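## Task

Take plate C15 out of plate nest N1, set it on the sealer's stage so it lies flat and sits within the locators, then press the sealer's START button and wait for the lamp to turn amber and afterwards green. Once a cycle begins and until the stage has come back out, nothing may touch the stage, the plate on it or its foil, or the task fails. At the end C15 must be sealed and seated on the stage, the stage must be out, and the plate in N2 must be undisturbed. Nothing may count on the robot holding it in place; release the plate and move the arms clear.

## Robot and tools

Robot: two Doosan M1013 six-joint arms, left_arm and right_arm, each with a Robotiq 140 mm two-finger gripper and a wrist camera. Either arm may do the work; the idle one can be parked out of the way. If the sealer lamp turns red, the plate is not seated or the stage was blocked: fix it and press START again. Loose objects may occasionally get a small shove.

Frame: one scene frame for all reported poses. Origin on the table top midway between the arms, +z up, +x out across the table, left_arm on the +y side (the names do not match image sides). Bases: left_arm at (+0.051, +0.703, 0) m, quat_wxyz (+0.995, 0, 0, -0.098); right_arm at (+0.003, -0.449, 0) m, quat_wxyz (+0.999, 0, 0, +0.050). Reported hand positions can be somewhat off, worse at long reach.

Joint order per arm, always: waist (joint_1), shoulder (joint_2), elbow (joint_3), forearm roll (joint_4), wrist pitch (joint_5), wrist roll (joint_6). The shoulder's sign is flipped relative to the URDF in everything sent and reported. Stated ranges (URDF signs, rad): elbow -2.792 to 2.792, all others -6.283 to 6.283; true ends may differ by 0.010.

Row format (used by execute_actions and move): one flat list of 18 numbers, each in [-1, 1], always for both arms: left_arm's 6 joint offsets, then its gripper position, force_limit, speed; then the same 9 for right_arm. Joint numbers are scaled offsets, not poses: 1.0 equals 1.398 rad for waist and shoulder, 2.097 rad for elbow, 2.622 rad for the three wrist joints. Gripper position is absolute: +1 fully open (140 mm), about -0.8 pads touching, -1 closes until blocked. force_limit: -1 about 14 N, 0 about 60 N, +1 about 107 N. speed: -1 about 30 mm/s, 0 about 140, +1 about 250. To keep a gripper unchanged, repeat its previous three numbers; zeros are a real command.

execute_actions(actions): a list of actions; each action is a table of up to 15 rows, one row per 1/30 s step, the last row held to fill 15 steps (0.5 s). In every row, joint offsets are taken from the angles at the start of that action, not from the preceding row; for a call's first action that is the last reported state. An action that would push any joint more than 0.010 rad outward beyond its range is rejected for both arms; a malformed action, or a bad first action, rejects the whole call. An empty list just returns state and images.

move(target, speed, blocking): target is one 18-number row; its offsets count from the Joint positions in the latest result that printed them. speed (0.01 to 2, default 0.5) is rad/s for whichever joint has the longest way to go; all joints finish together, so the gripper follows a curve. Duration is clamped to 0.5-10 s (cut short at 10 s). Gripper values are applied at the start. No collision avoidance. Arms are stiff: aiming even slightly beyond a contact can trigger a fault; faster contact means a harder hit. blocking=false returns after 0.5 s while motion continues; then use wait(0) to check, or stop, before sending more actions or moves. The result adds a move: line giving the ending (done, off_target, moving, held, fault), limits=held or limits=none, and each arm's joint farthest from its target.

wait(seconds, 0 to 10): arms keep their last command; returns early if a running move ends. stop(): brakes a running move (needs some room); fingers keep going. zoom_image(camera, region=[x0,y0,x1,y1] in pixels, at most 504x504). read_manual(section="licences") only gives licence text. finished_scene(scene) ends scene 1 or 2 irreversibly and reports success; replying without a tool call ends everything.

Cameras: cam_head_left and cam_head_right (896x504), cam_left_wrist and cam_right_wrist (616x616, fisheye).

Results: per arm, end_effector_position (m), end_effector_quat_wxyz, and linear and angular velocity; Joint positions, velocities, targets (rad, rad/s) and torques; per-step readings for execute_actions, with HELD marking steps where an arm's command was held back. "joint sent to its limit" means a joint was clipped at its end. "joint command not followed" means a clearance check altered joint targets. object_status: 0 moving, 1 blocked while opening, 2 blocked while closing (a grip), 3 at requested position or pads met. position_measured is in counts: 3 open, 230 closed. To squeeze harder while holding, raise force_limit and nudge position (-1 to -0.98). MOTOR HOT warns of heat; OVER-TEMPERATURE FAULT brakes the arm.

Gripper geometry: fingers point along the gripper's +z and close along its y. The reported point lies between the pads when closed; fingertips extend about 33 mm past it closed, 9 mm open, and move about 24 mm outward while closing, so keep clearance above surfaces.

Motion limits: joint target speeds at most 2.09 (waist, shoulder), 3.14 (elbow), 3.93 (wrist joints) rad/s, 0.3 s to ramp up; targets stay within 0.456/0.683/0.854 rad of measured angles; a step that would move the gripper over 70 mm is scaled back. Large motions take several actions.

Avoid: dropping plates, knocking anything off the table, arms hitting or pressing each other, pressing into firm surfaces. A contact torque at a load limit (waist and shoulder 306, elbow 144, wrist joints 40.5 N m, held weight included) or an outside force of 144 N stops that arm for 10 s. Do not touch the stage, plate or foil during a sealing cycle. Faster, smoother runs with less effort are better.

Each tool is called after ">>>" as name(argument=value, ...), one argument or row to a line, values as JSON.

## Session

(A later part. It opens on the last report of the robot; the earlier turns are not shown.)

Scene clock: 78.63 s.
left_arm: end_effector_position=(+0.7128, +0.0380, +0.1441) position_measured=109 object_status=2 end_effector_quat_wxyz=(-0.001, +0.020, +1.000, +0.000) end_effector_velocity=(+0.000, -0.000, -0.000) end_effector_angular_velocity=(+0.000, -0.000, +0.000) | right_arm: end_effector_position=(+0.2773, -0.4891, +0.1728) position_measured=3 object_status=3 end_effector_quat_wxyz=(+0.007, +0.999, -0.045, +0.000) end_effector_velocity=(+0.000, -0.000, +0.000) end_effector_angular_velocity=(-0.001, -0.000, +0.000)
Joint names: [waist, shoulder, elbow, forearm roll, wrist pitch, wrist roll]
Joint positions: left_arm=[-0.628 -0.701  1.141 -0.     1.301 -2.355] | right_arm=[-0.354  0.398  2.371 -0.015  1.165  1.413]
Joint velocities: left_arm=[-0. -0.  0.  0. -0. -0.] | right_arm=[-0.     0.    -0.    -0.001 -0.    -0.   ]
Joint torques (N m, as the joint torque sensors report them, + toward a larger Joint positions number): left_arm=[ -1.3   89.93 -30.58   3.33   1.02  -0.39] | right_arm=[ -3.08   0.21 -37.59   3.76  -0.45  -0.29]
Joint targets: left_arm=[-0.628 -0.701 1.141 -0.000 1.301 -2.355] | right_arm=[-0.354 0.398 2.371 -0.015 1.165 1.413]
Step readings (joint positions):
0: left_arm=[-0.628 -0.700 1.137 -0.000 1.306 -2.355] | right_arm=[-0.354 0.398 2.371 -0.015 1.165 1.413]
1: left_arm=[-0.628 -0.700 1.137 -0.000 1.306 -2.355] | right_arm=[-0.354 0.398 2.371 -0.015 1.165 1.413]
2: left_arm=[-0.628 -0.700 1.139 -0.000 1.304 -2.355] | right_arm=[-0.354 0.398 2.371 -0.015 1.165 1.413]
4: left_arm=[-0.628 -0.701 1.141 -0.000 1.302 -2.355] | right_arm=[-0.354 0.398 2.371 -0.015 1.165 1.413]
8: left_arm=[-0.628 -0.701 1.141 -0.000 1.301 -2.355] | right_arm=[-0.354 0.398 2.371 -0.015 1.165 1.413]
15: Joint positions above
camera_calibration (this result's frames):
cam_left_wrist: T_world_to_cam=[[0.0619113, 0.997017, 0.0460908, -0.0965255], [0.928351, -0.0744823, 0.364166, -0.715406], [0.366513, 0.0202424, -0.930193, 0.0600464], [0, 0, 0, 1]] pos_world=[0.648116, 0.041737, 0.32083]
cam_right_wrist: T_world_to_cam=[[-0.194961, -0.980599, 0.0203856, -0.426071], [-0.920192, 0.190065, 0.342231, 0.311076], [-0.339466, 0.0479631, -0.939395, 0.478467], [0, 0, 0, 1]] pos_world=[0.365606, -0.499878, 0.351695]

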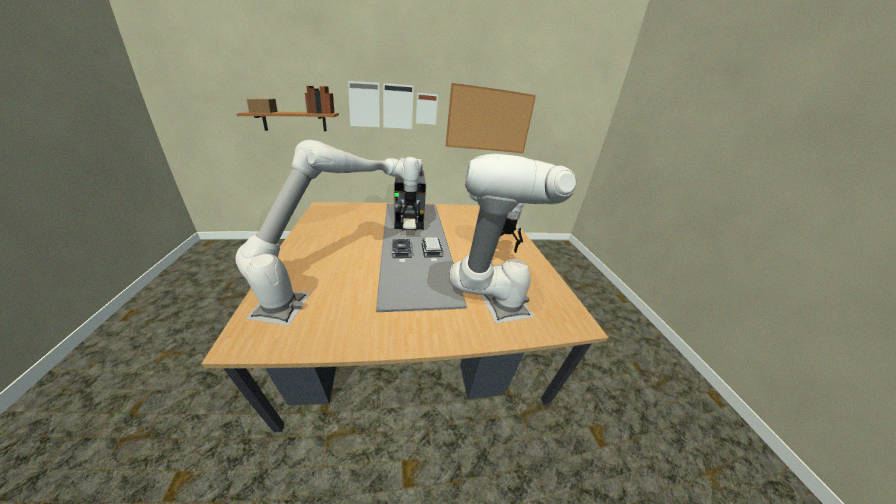

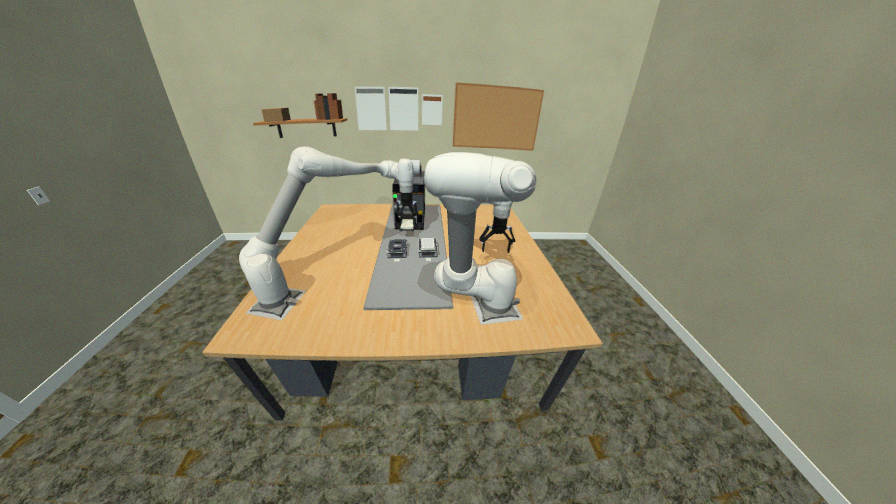

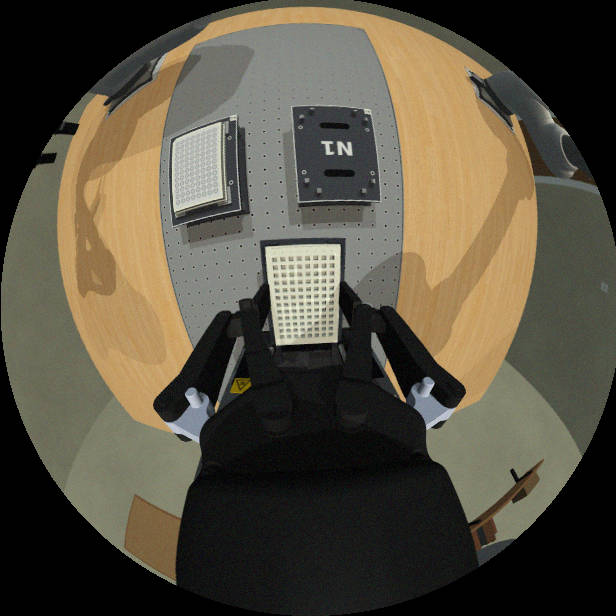

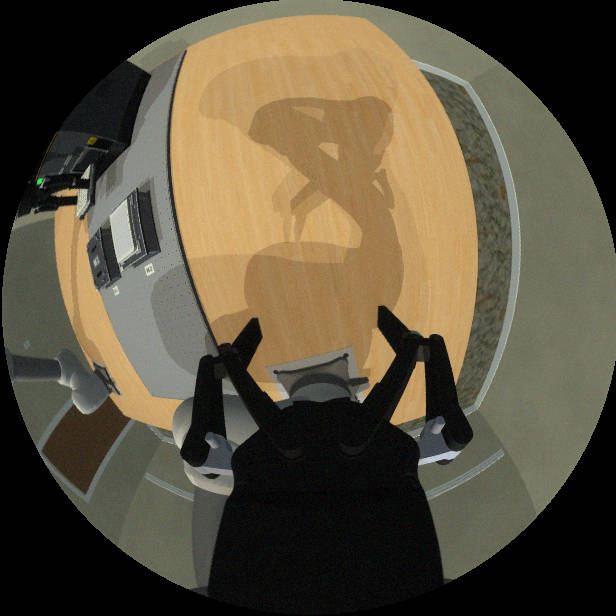

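>>> execute_actions(
  actions=[
    [[0,0.0004,-0.0008,0,0.0009,0,0.5,-0.3,0,0,0,0,0,0,0,1,0,0]],
    [[0,0.01,-0.021,0,0.022,0,0.5,-0.3,0,0,0,0,0,0,0,1,0,0]],
  ],
)

>>> zoom_image(
  camera="cam_left_wrist",
  region=[220, 200, 400, 380],
)

>>> zoom_image(
  camera="cam_right_wrist",
  region=[50, 130, 130, 250],
)

Scene clock: 80.43 s.
left_arm: end_effector_position=(+0.7136, +0.0372, +0.1825) position_measured=66 object_status=3 end_effector_quat_wxyz=(-0.001, +0.020, +1.000, +0.000) end_effector_velocity=(+0.000, +0.000, -0.000) end_effector_angular_velocity=(+0.001, -0.000, -0.000) | right_arm: end_effector_position=(+0.2773, -0.4891, +0.1728) position_measured=3 object_status=3 end_effector_quat_wxyz=(+0.007, +0.999, -0.045, +0.000) end_effector_velocity=(+0.000, +0.000, +0.000) end_effector_angular_velocity=(+0.001, -0.000, -0.001)
Joint names: [waist, shoulder, elbow, forearm roll, wrist pitch, wrist roll]
Joint positions: left_arm=[-0.628 -0.687  1.095 -0.     1.361 -2.355] | right_arm=[-0.354  0.398  2.371 -0.015  1.165  1.413]
Joint velocities: left_arm=[-0. -0. -0.  0.  0.  0.] | right_arm=[-0.001  0.    -0.     0.001  0.     0.   ]
Joint torques (N m, as the joint torque sensors report them, + toward a larger Joint positions number): left_arm=[ -0.23 100.33 -37.81   4.08   0.19  -0.23] | right_arm=[ -3.55   0.91 -37.9    3.79  -0.5   -0.29]
Joint targets: left_arm=[-0.628 -0.687 1.095 -0.000 1.361 -2.355] | right_arm=[-0.354 0.398 2.371 -0.015 1.165 1.413]
Step readings (joint positions; steps 1 to 15: 1st action; 16 to 30: 2nd action):
0: left_arm=[-0.628 -0.701 1.141 -0.000 1.301 -2.355] | right_arm=[-0.354 0.398 2.371 -0.015 1.165 1.413]
1: left_arm=[-0.628 -0.701 1.141 -0.000 1.301 -2.355] | right_arm=[-0.354 0.398 2.371 -0.015 1.165 1.413]
2: left_arm=[-0.628 -0.701 1.140 -0.000 1.302 -2.355] | right_arm=[-0.354 0.398 2.371 -0.015 1.165 1.413]
4: left_arm=[-0.628 -0.701 1.139 -0.000 1.303 -2.355] | right_arm=[-0.354 0.398 2.371 -0.015 1.165 1.413]
8: left_arm=[-0.628 -0.701 1.139 -0.000 1.304 -2.355] | right_arm=[-0.354 0.398 2.371 -0.015 1.165 1.413]
15: left_arm=[-0.628 -0.700 1.139 -0.000 1.304 -2.355] | right_arm=[-0.354 0.398 2.371 -0.015 1.165 1.413]
16: left_arm=[-0.628 -0.700 1.139 -0.000 1.304 -2.355] | right_arm=[-0.354 0.398 2.371 -0.015 1.165 1.413]
17: left_arm=[-0.628 -0.699 1.134 -0.000 1.312 -2.355] | right_arm=[-0.354 0.398 2.371 -0.015 1.165 1.413]
19: left_arm=[-0.628 -0.689 1.103 -0.000 1.351 -2.355] | right_arm=[-0.354 0.398 2.371 -0.015 1.165 1.413]
23: left_arm=[-0.628 -0.687 1.095 -0.000 1.361 -2.355] | right_arm=[-0.354 0.398 2.371 -0.015 1.165 1.413]
30: Joint positions above
camera_calibration (this result's frames):
cam_left_wrist: T_world_to_cam=[[0.0619395, 0.997016, 0.0460747, -0.0975366], [0.928305, -0.074505, 0.364278, -0.730164], [0.366624, 0.0202082, -0.93015, 0.0953729], [0, 0, 0, 1]] pos_world=[0.648891, 0.0409173, 0.359188]
cam_right_wrist: T_world_to_cam=[[-0.194961, -0.980599, 0.0203856, -0.426071], [-0.920192, 0.190065, 0.342231, 0.311076], [-0.339466, 0.047963, -0.939395, 0.478467], [0, 0, 0, 1]] pos_world=[0.365606, -0.499878, 0.351695]

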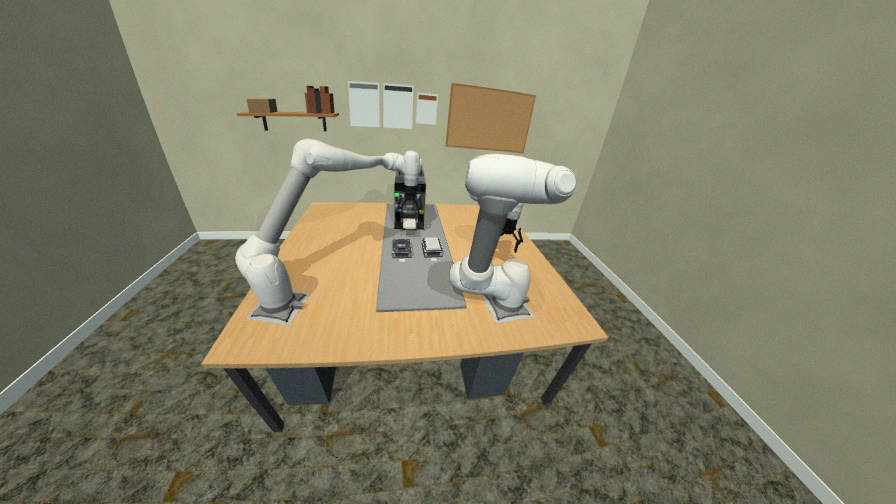

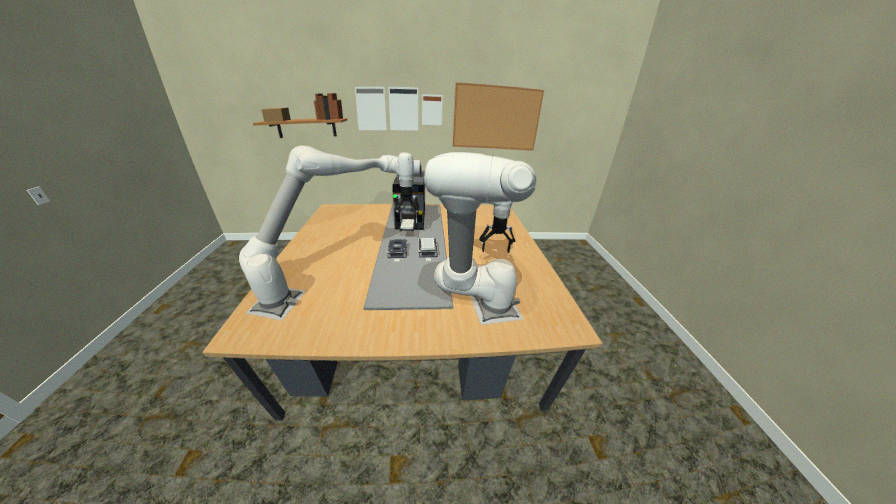

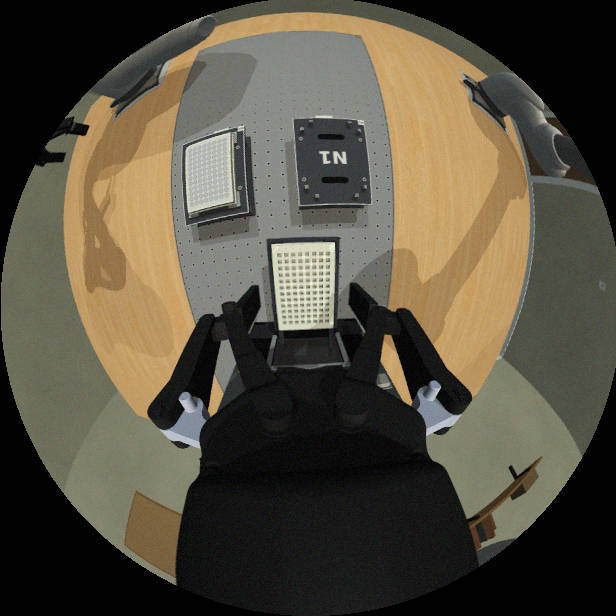

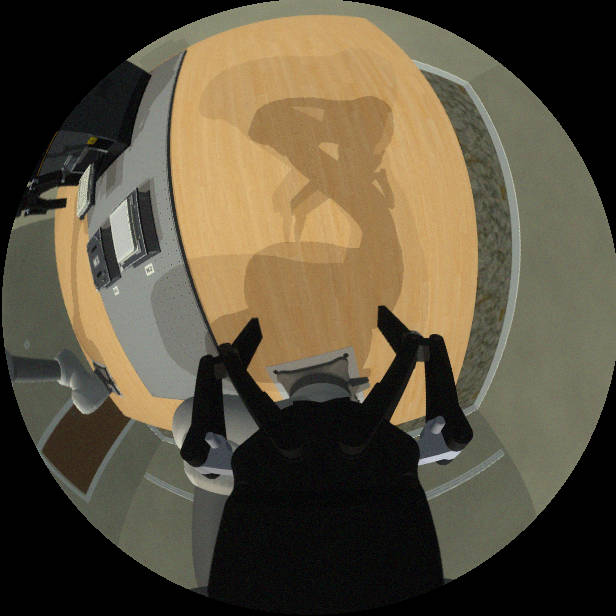

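Region (220, 200, 400, 380) of cam_left_wrist's 616x616 image, scaled by 2.800, with more detail than that image has.

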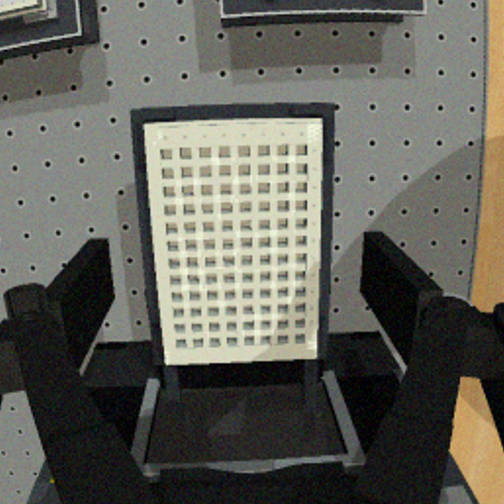

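Region (50, 130, 130, 250) of cam_right_wrist's 616x616 image, scaled by 4.200, with more detail than that image has.

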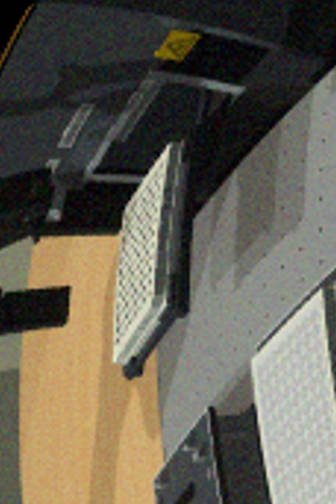

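>>> move(
  target=[-0.002,0.035,-0.028,0,0.0416,0,0.5,-0.3,0,0,0,0,0,0,0,1,0,0],
  speed=0.8,
)

>>> move(
  target=[0.0708,0.261,0.3066,0,-0.3356,0.299,-1,0,0.5,0,0,0,0,0,0,1,0,0],
  speed=0.8,
)

Scene clock: 81.80 s.
left_arm: end_effector_position=(+0.7016, +0.0463, +0.2605) position_measured=66 object_status=3 end_effector_quat_wxyz=(-0.001, +0.021, +1.000, +0.001) end_effector_velocity=(-0.000, +0.000, +0.001) end_effector_angular_velocity=(-0.000, +0.001, -0.000) | right_arm: end_effector_position=(+0.2773, -0.4891, +0.1728) position_measured=3 object_status=3 end_effector_quat_wxyz=(+0.007, +0.999, -0.045, +0.000) end_effector_velocity=(+0.000, +0.000, +0.000) end_effector_angular_velocity=(+0.000, -0.000, +0.000)
Joint names: [waist, shoulder, elbow, forearm roll, wrist pitch, wrist roll]
Joint positions: left_arm=[-0.631 -0.638  1.036 -0.     1.471 -2.355] | right_arm=[-0.354  0.398  2.371 -0.015  1.165  1.413]
Joint velocities: left_arm=[ 0.     0.    -0.    -0.001  0.001  0.   ] | right_arm=[ 0.001  0.     0.     0.    -0.     0.001]
Joint torques (N m, as the joint torque sensors report them, + toward a larger Joint positions number): left_arm=[ -1.6  100.36 -39.86   4.18   0.38  -0.06] | right_arm=[ -2.95   1.07 -37.83   3.8   -0.39  -0.34]
Joint targets: left_arm=[-0.631 -0.638 1.036 -0.000 1.471 -2.355] | right_arm=[-0.354 0.398 2.371 -0.015 1.165 1.413]
move: done; limits=none; left_arm: farthest joint: the waist, 0.000 radians from its target (0.003 radians at the start); right_arm: farthest joint: the waist, 0.000 radians from its target (0.000 radians at the start)
camera_calibration (this result's frames):
cam_left_wrist: T_world_to_cam=[[0.0647911, 0.996791, 0.047005, -0.111747], [0.928487, -0.0774781, 0.363192, -0.746419], [0.365668, 0.0201119, -0.930528, 0.172919], [0, 0, 0, 1]] pos_world=[0.63705, 0.0500795, 0.437252]
cam_right_wrist: T_world_to_cam=[[-0.194961, -0.980599, 0.0203857, -0.426071], [-0.920192, 0.190065, 0.342231, 0.311076], [-0.339466, 0.047963, -0.939395, 0.478467], [0, 0, 0, 1]] pos_world=[0.365606, -0.499878, 0.351695]

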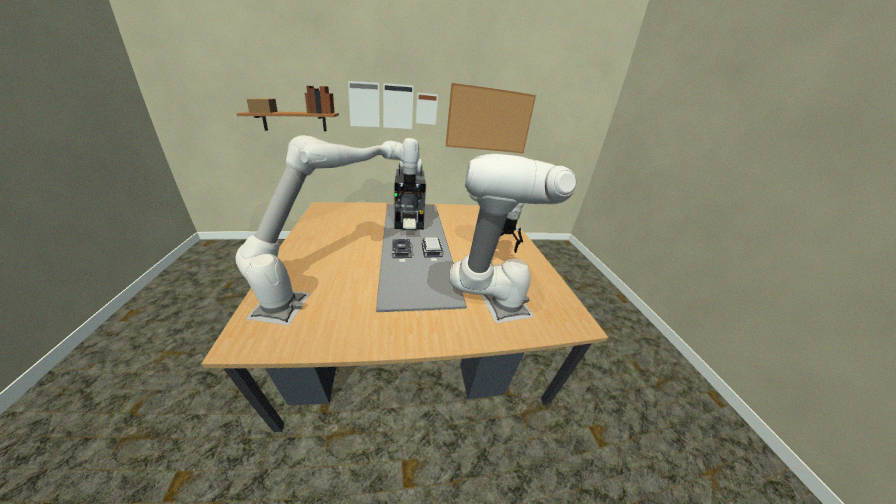

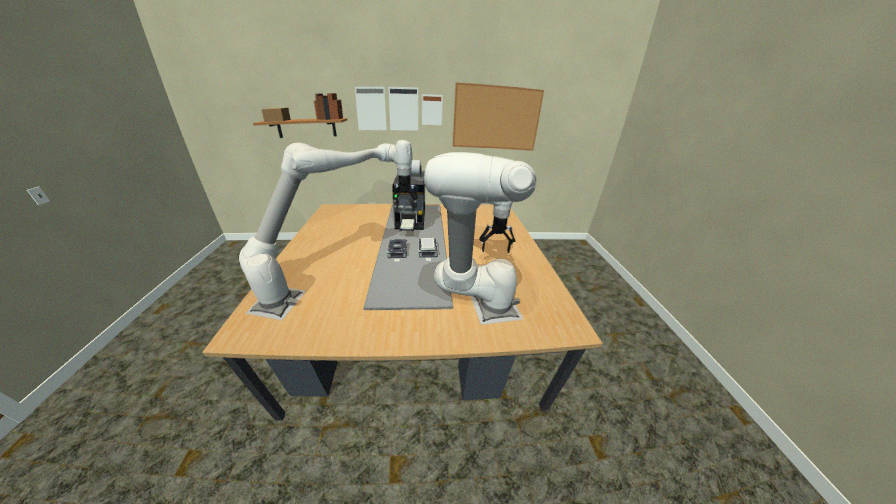

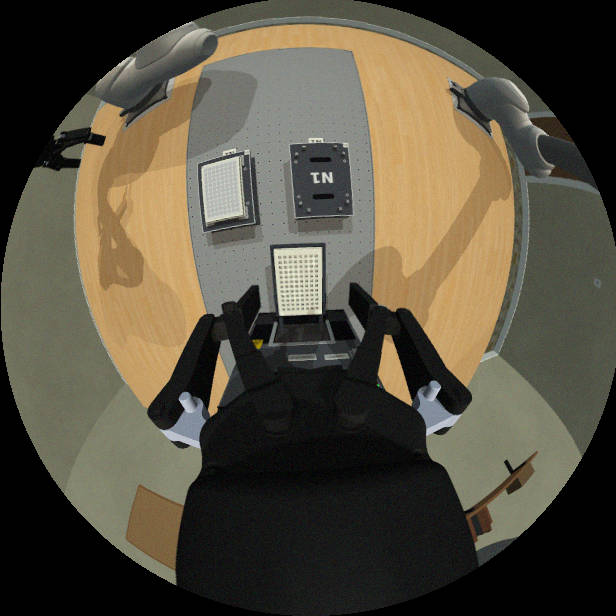

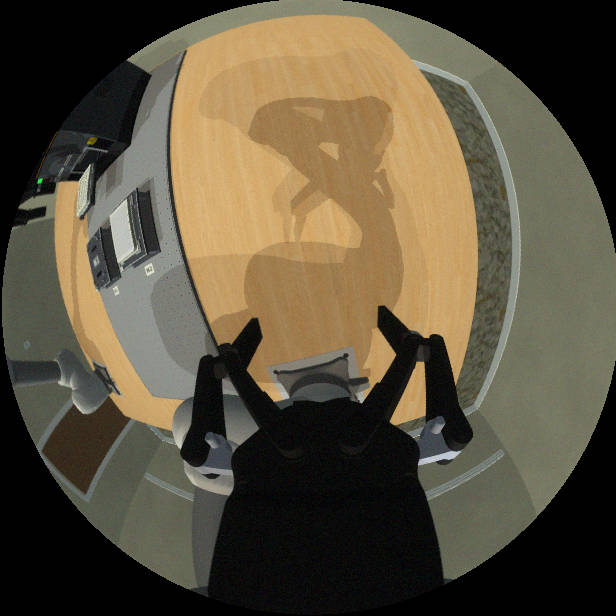

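Scene clock: 83.33 s.
left_arm: end_effector_position=(+0.7254, +0.1477, +0.2668) position_measured=233 object_status=3 end_effector_quat_wxyz=(+0.275, +0.340, +0.893, -0.105) end_effector_velocity=(+0.000, +0.000, -0.000) end_effector_angular_velocity=(-0.000, -0.000, +0.000) | right_arm: end_effector_position=(+0.2773, -0.4891, +0.1728) position_measured=3 object_status=3 end_effector_quat_wxyz=(+0.007, +0.999, -0.045, +0.000) end_effector_velocity=(-0.000, -0.000, -0.000) end_effector_angular_velocity=(+0.000, +0.001, -0.002)
Joint names: [waist, shoulder, elbow, forearm roll, wrist pitch, wrist roll]
Joint positions: left_arm=[-0.532 -0.273  1.679 -0.     0.591 -1.571] | right_arm=[-0.354  0.398  2.371 -0.015  1.165  1.413]
Joint velocities: left_arm=[ 0.     0.     0.001  0.    -0.    -0.   ] | right_arm=[-0.001 -0.     0.001  0.     0.     0.001]
Joint torques (N m, as the joint torque sensors report them, + toward a larger Joint positions number): left_arm=[  0.13  64.01 -38.03   3.89  -1.4   -0.16] | right_arm=[ -3.18   0.58 -37.59   3.83  -0.43  -0.39]
Joint targets: left_arm=[-0.532 -0.273 1.679 -0.000 0.591 -1.571] | right_arm=[-0.354 0.398 2.371 -0.015 1.165 1.413]
move: done; limits=none; left_arm: farthest joint: the waist, 0.000 radians from its target (0.099 radians at the start); right_arm: farthest joint: the waist, 0.000 radians from its target (0.000 radians at the start)
camera_calibration (this result's frames):
cam_left_wrist: T_world_to_cam=[[0.658858, 0.750669, 0.0490131, -0.609773], [0.395725, -0.401261, 0.82607, -0.452161], [0.639772, -0.524867, -0.561432, -0.048735], [0, 0, 0, 1]] pos_world=[0.611864, 0.250724, 0.376042]
cam_right_wrist: T_world_to_cam=[[-0.194961, -0.980599, 0.0203856, -0.426071], [-0.920192, 0.190065, 0.342231, 0.311076], [-0.339466, 0.047963, -0.939395, 0.478467], [0, 0, 0, 1]] pos_world=[0.365606, -0.499878, 0.351695]

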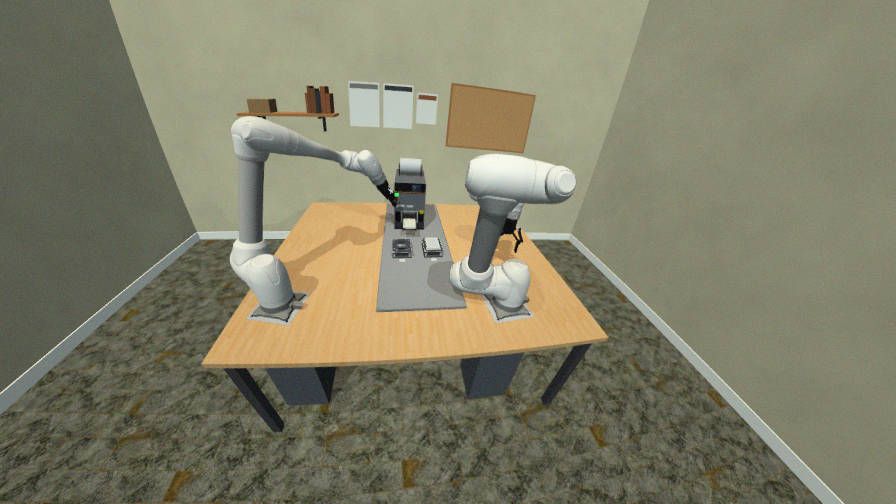

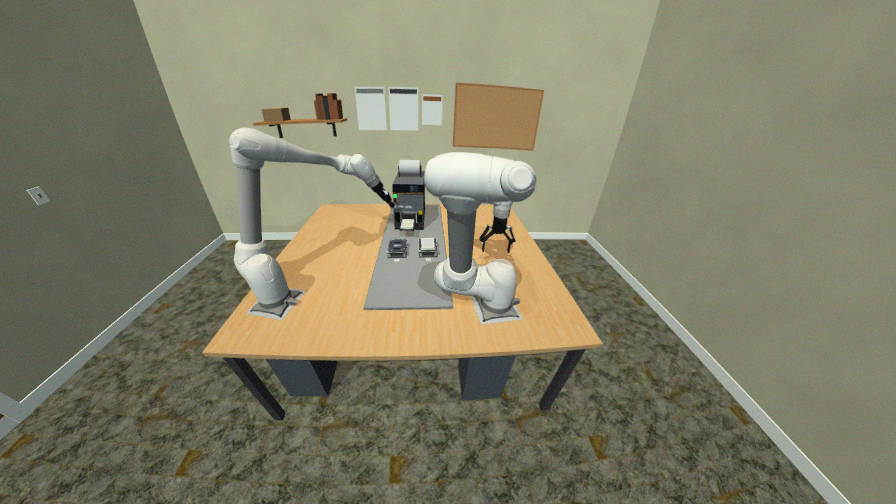

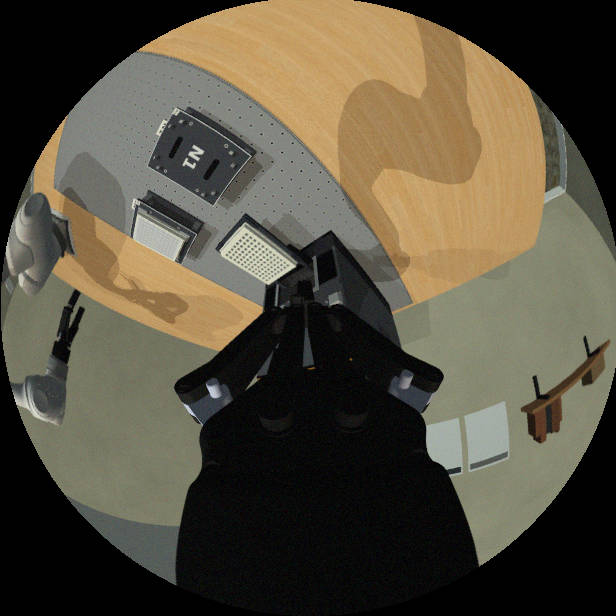

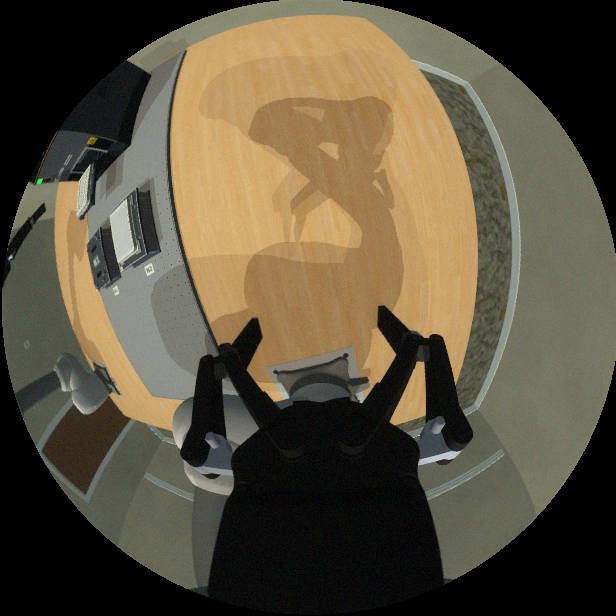

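>>> execute_actions(
  actions=[],
)

Scene clock: 84.60 s.
left_arm: end_effector_position=(+0.7254, +0.1478, +0.2668) position_measured=233 object_status=3 end_effector_quat_wxyz=(+0.275, +0.340, +0.893, -0.105) end_effector_velocity=(+0.000, -0.000, -0.000) end_effector_angular_velocity=(-0.000, +0.001, +0.001) | right_arm: end_effector_position=(+0.2773, -0.4891, +0.1728) position_measured=3 object_status=3 end_effector_quat_wxyz=(+0.007, +0.999, -0.045, +0.000) end_effector_velocity=(+0.000, -0.000, +0.000) end_effector_angular_velocity=(-0.000, +0.000, +0.001)
Joint names: [waist, shoulder, elbow, forearm roll, wrist pitch, wrist roll]
Joint positions: left_arm=[-0.532 -0.273  1.679 -0.     0.591 -1.571] | right_arm=[-0.354  0.398  2.371 -0.015  1.165  1.413]
Joint velocities: left_arm=[ 0.    -0.     0.     0.    -0.    -0.001] | right_arm=[ 0.    -0.    -0.    -0.    -0.    -0.001]
Joint torques (N m, as the joint torque sensors report them, + toward a larger Joint positions number): left_arm=[ -0.76  64.77 -38.17   4.07  -1.3   -0.21] | right_arm=[ -2.76   0.81 -37.49   3.81  -0.4   -0.2 ]
Joint targets: left_arm=[-0.532 -0.273 1.679 -0.000 0.591 -1.571] | right_arm=[-0.354 0.398 2.371 -0.015 1.165 1.413]
camera_calibration (this result's frames):
cam_left_wrist: T_world_to_cam=[[0.658855, 0.75067, 0.0490269, -0.609795], [0.395706, -0.401259, 0.82608, -0.452134], [0.639787, -0.524867, -0.561416, -0.0487315], [0, 0, 0, 1]] pos_world=[0.611856, 0.250755, 0.376037]
cam_right_wrist: T_world_to_cam=[[-0.194961, -0.980599, 0.0203857, -0.426071], [-0.920192, 0.190065, 0.342231, 0.311076], [-0.339466, 0.0479629, -0.939395, 0.478467], [0, 0, 0, 1]] pos_world=[0.365606, -0.499878, 0.351695]

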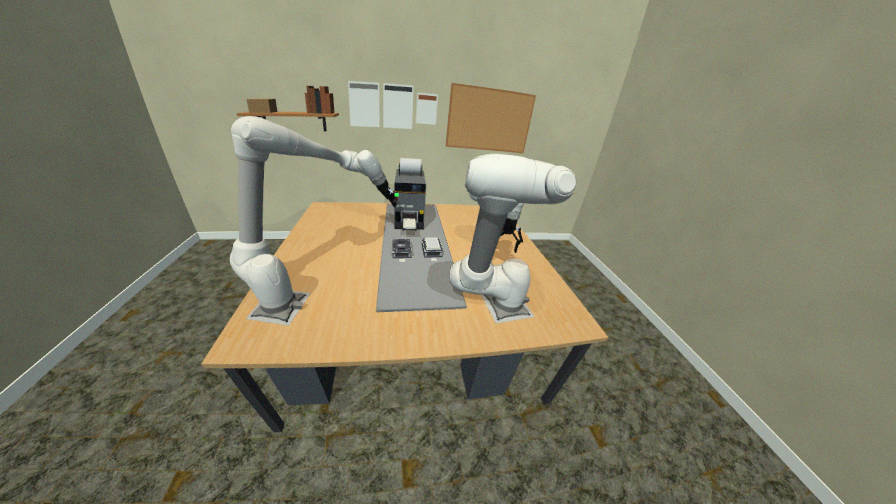

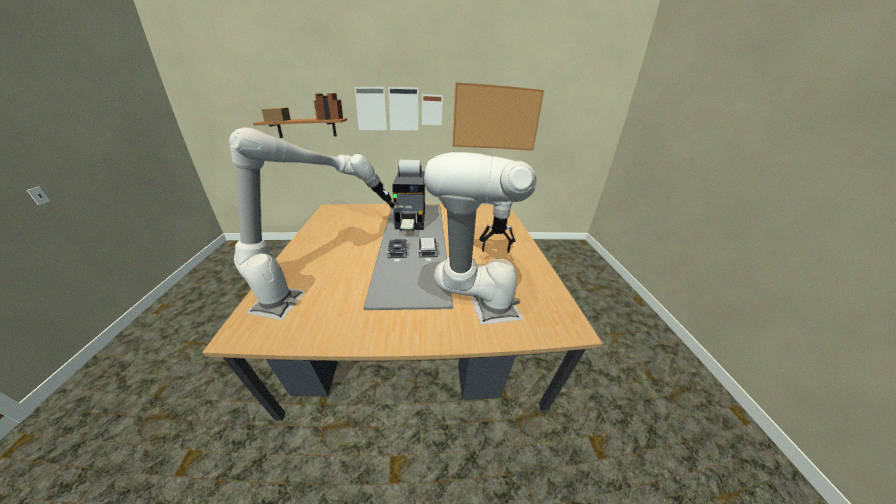

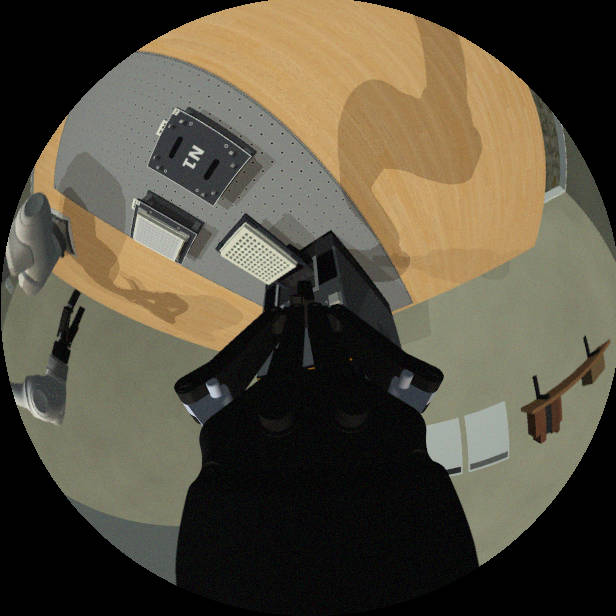

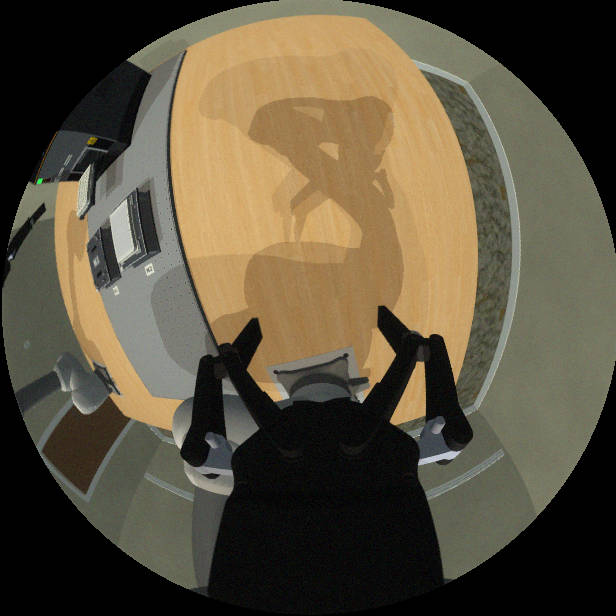

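>>> move(
  target=[0.0365,-0.0808,-0.0362,0,-0.0141,0,-1,0,0.5,0,0,0,0,0,0,1,0,0],
  speed=0.12,
)

>>> execute_actions(
  actions=[
    [[0.001,-0.002,-0.0013,0,0.0005,0,-1,0,0.5,0,0,0,0,0,0,1,0,0]],
  ],
)

>>> zoom_image(
  camera="cam_head_right",
  region=[360,150,450,240],
)

Scene clock: 86.37 s.
left_arm: end_effector_position=(+0.7981, +0.1465, +0.2251) position_measured=233 object_status=3 end_effector_quat_wxyz=(+0.278, +0.317, +0.901, -0.098) end_effector_velocity=(+0.001, +0.000, +0.000) end_effector_angular_velocity=(-0.000, -0.002, +0.000) | right_arm: end_effector_position=(+0.2773, -0.4891, +0.1728) position_measured=3 object_status=3 end_effector_quat_wxyz=(+0.007, +0.999, -0.045, +0.000) end_effector_velocity=(+0.000, -0.000, +0.000) end_effector_angular_velocity=(-0.000, -0.001, -0.000)
Joint names: [waist, shoulder, elbow, forearm roll, wrist pitch, wrist roll]
Joint positions: left_arm=[-0.481 -0.386  1.604 -0.     0.554 -1.571] | right_arm=[-0.354  0.398  2.371 -0.015  1.165  1.413]
Joint velocities: left_arm=[ 0.     0.    -0.     0.002 -0.001 -0.001] | right_arm=[-0.001  0.    -0.    -0.    -0.    -0.   ]
Joint torques (N m, as the joint torque sensors report them, + toward a larger Joint positions number): left_arm=[  4.37  70.52 -39.23   5.09  -3.14  -0.21] | right_arm=[ -3.25   1.16 -38.11   3.8   -0.33  -0.17]
Joint targets: left_arm=[-0.481 -0.386 1.604 -0.000 0.554 -1.571] | right_arm=[-0.354 0.398 2.371 -0.015 1.165 1.413]
move: done; limits=none; left_arm: farthest joint: the waist, 0.000 radians from its target (0.051 radians at the start); right_arm: farthest joint: the waist, 0.000 radians from its target (0.000 radians at the start)
camera_calibration (this result's frames):
cam_left_wrist: T_world_to_cam=[[0.619724, 0.783286, 0.0490339, -0.628243], [0.415733, -0.38063, 0.826007, -0.465971], [0.665664, -0.491511, -0.561523, -0.144893], [0, 0, 0, 1]] pos_world=[0.679507, 0.243515, 0.33434]
cam_right_wrist: T_world_to_cam=[[-0.194961, -0.980599, 0.0203856, -0.426071], [-0.920192, 0.190065, 0.342231, 0.311076], [-0.339466, 0.047963, -0.939395, 0.478467], [0, 0, 0, 1]] pos_world=[0.365606, -0.499878, 0.351695]

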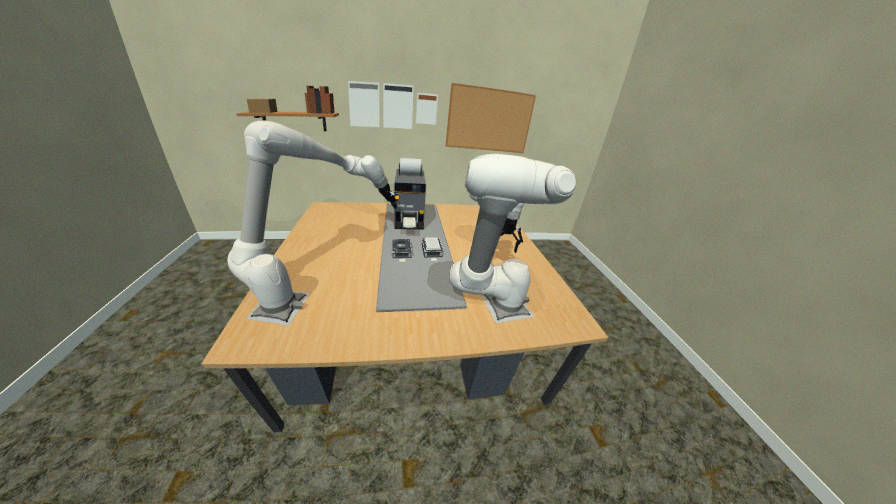

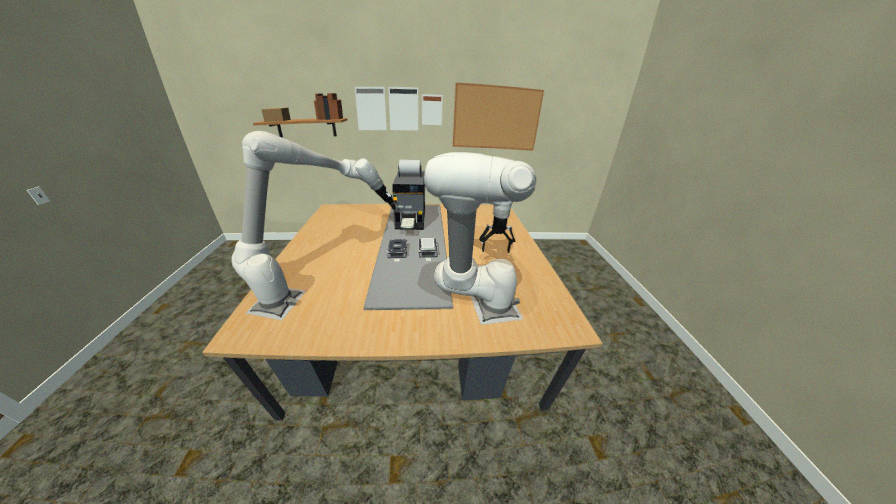

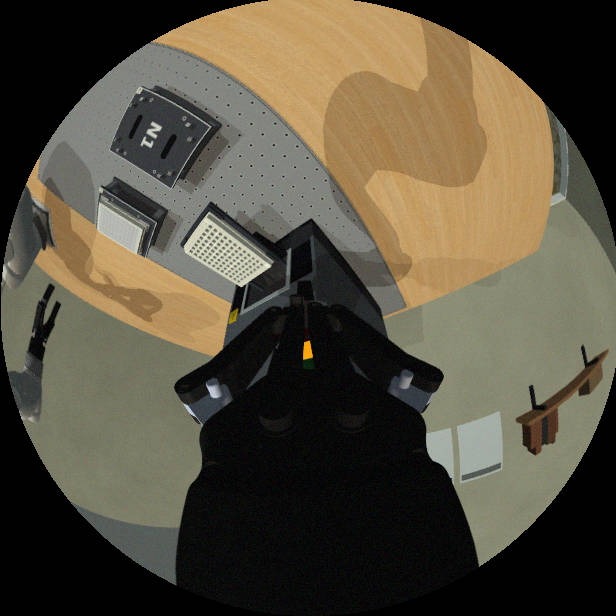

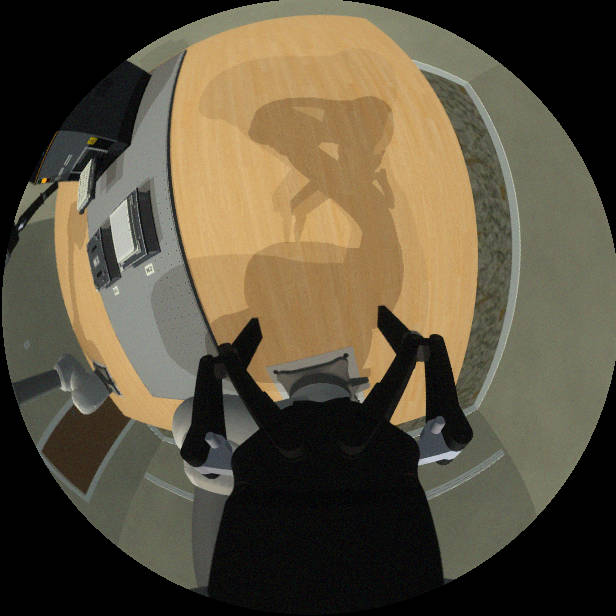

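Scene clock: 86.87 s.
left_arm: end_effector_position=(+0.7999, +0.1467, +0.2241) position_measured=233 object_status=3 end_effector_quat_wxyz=(+0.277, +0.316, +0.902, -0.098) end_effector_velocity=(+0.000, -0.000, -0.001) end_effector_angular_velocity=(+0.000, +0.001, +0.000) | right_arm: end_effector_position=(+0.2773, -0.4891, +0.1728) position_measured=3 object_status=3 end_effector_quat_wxyz=(+0.007, +0.999, -0.045, +0.000) end_effector_velocity=(-0.000, +0.000, +0.000) end_effector_angular_velocity=(+0.000, -0.000, +0.001)
Joint names: [waist, shoulder, elbow, forearm roll, wrist pitch, wrist roll]
Joint positions: left_arm=[-0.48  -0.388  1.601 -0.     0.555 -1.571] | right_arm=[-0.354  0.398  2.371 -0.015  1.165  1.413]
Joint velocities: left_arm=[ 0.    -0.001 -0.    -0.    -0.     0.   ] | right_arm=[ 0.001  0.001  0.     0.001  0.    -0.   ]
Joint torques (N m, as the joint torque sensors report them, + toward a larger Joint positions number): left_arm=[ 29.35  48.33 -41.45  10.01  -8.32  -0.46] | right_arm=[ -2.59   0.4  -37.5    3.72  -0.36  -0.3 ]
Joint targets: left_arm=[-0.480 -0.388 1.601 -0.000 0.555 -1.571] | right_arm=[-0.354 0.398 2.371 -0.015 1.165 1.413]
Step readings (joint positions):
0: left_arm=[-0.481 -0.386 1.604 -0.000 0.554 -1.571] | right_arm=[-0.354 0.398 2.371 -0.015 1.165 1.413]
1: left_arm=[-0.481 -0.386 1.603 -0.000 0.554 -1.571] | right_arm=[-0.354 0.398 2.371 -0.015 1.165 1.413]
2: left_arm=[-0.480 -0.387 1.602 -0.000 0.554 -1.571] | right_arm=[-0.354 0.398 2.371 -0.015 1.165 1.413]
4: left_arm=[-0.480 -0.388 1.601 -0.000 0.555 -1.571] | right_arm=[-0.354 0.398 2.371 -0.015 1.165 1.413]
8: left_arm=[-0.480 -0.388 1.601 -0.000 0.555 -1.571] | right_arm=[-0.354 0.398 2.371 -0.015 1.165 1.413]
15: Joint positions above
camera_calibration (this result's frames):
cam_left_wrist: T_world_to_cam=[[0.618688, 0.784107, 0.0490134, -0.628756], [0.41716, -0.380738, 0.825237, -0.466752], [0.665735, -0.490117, -0.562656, -0.146436], [0, 0, 0, 1]] pos_world=[0.681201, 0.243531, 0.333606]
cam_right_wrist: T_world_to_cam=[[-0.194961, -0.980599, 0.0203856, -0.426071], [-0.920192, 0.190065, 0.342231, 0.311076], [-0.339466, 0.047963, -0.939395, 0.478467], [0, 0, 0, 1]] pos_world=[0.365606, -0.499878, 0.351695]

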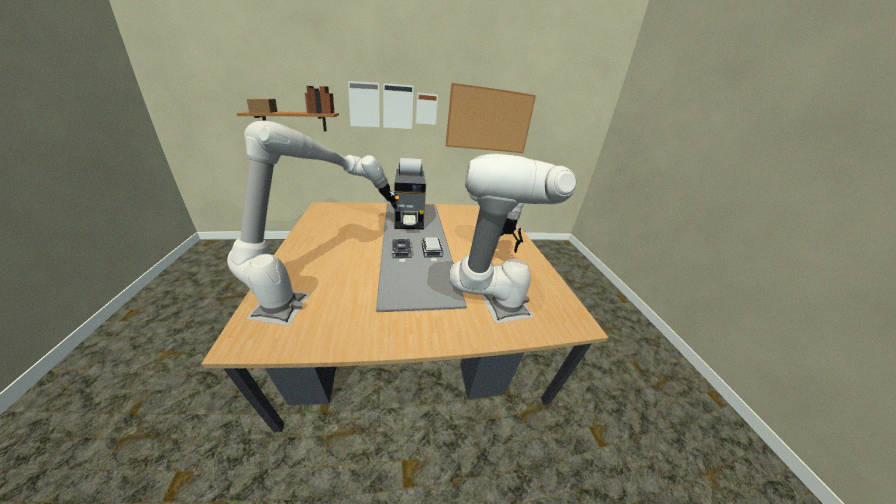

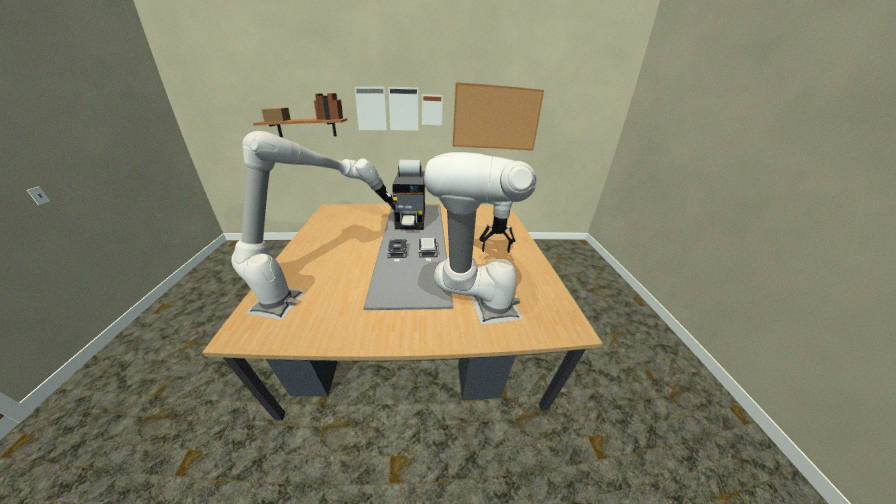

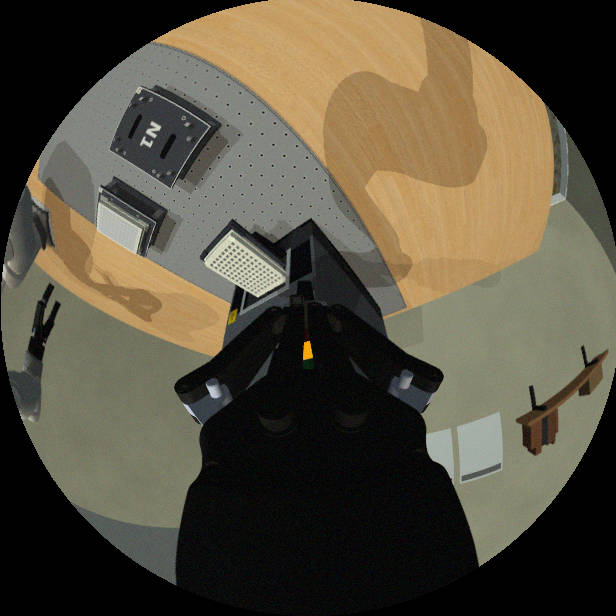

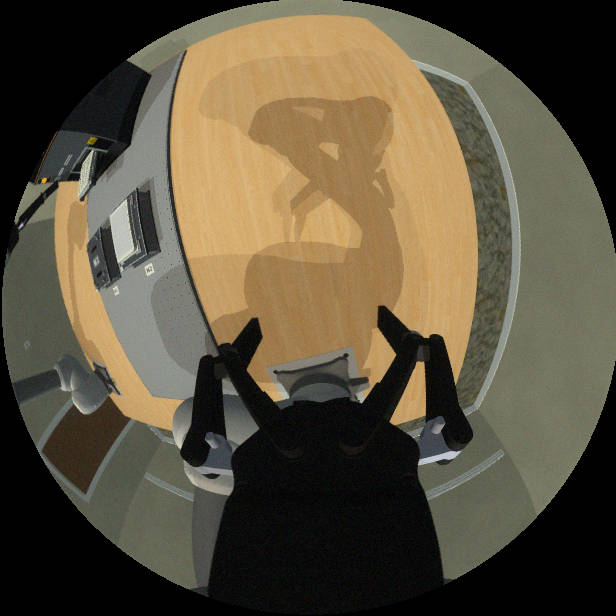

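Region (360, 150, 450, 240) of cam_head_right's 896x504 image, scaled by 5.600, with more detail than that image has.

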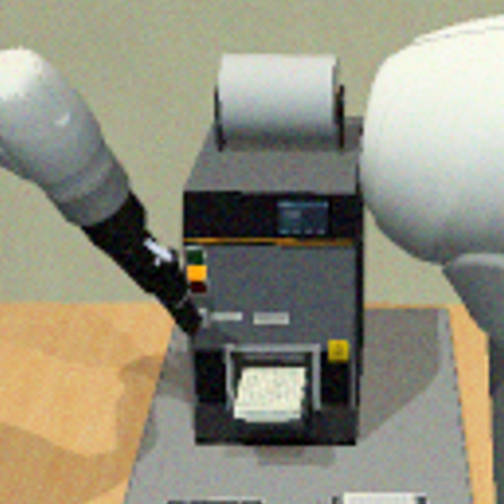

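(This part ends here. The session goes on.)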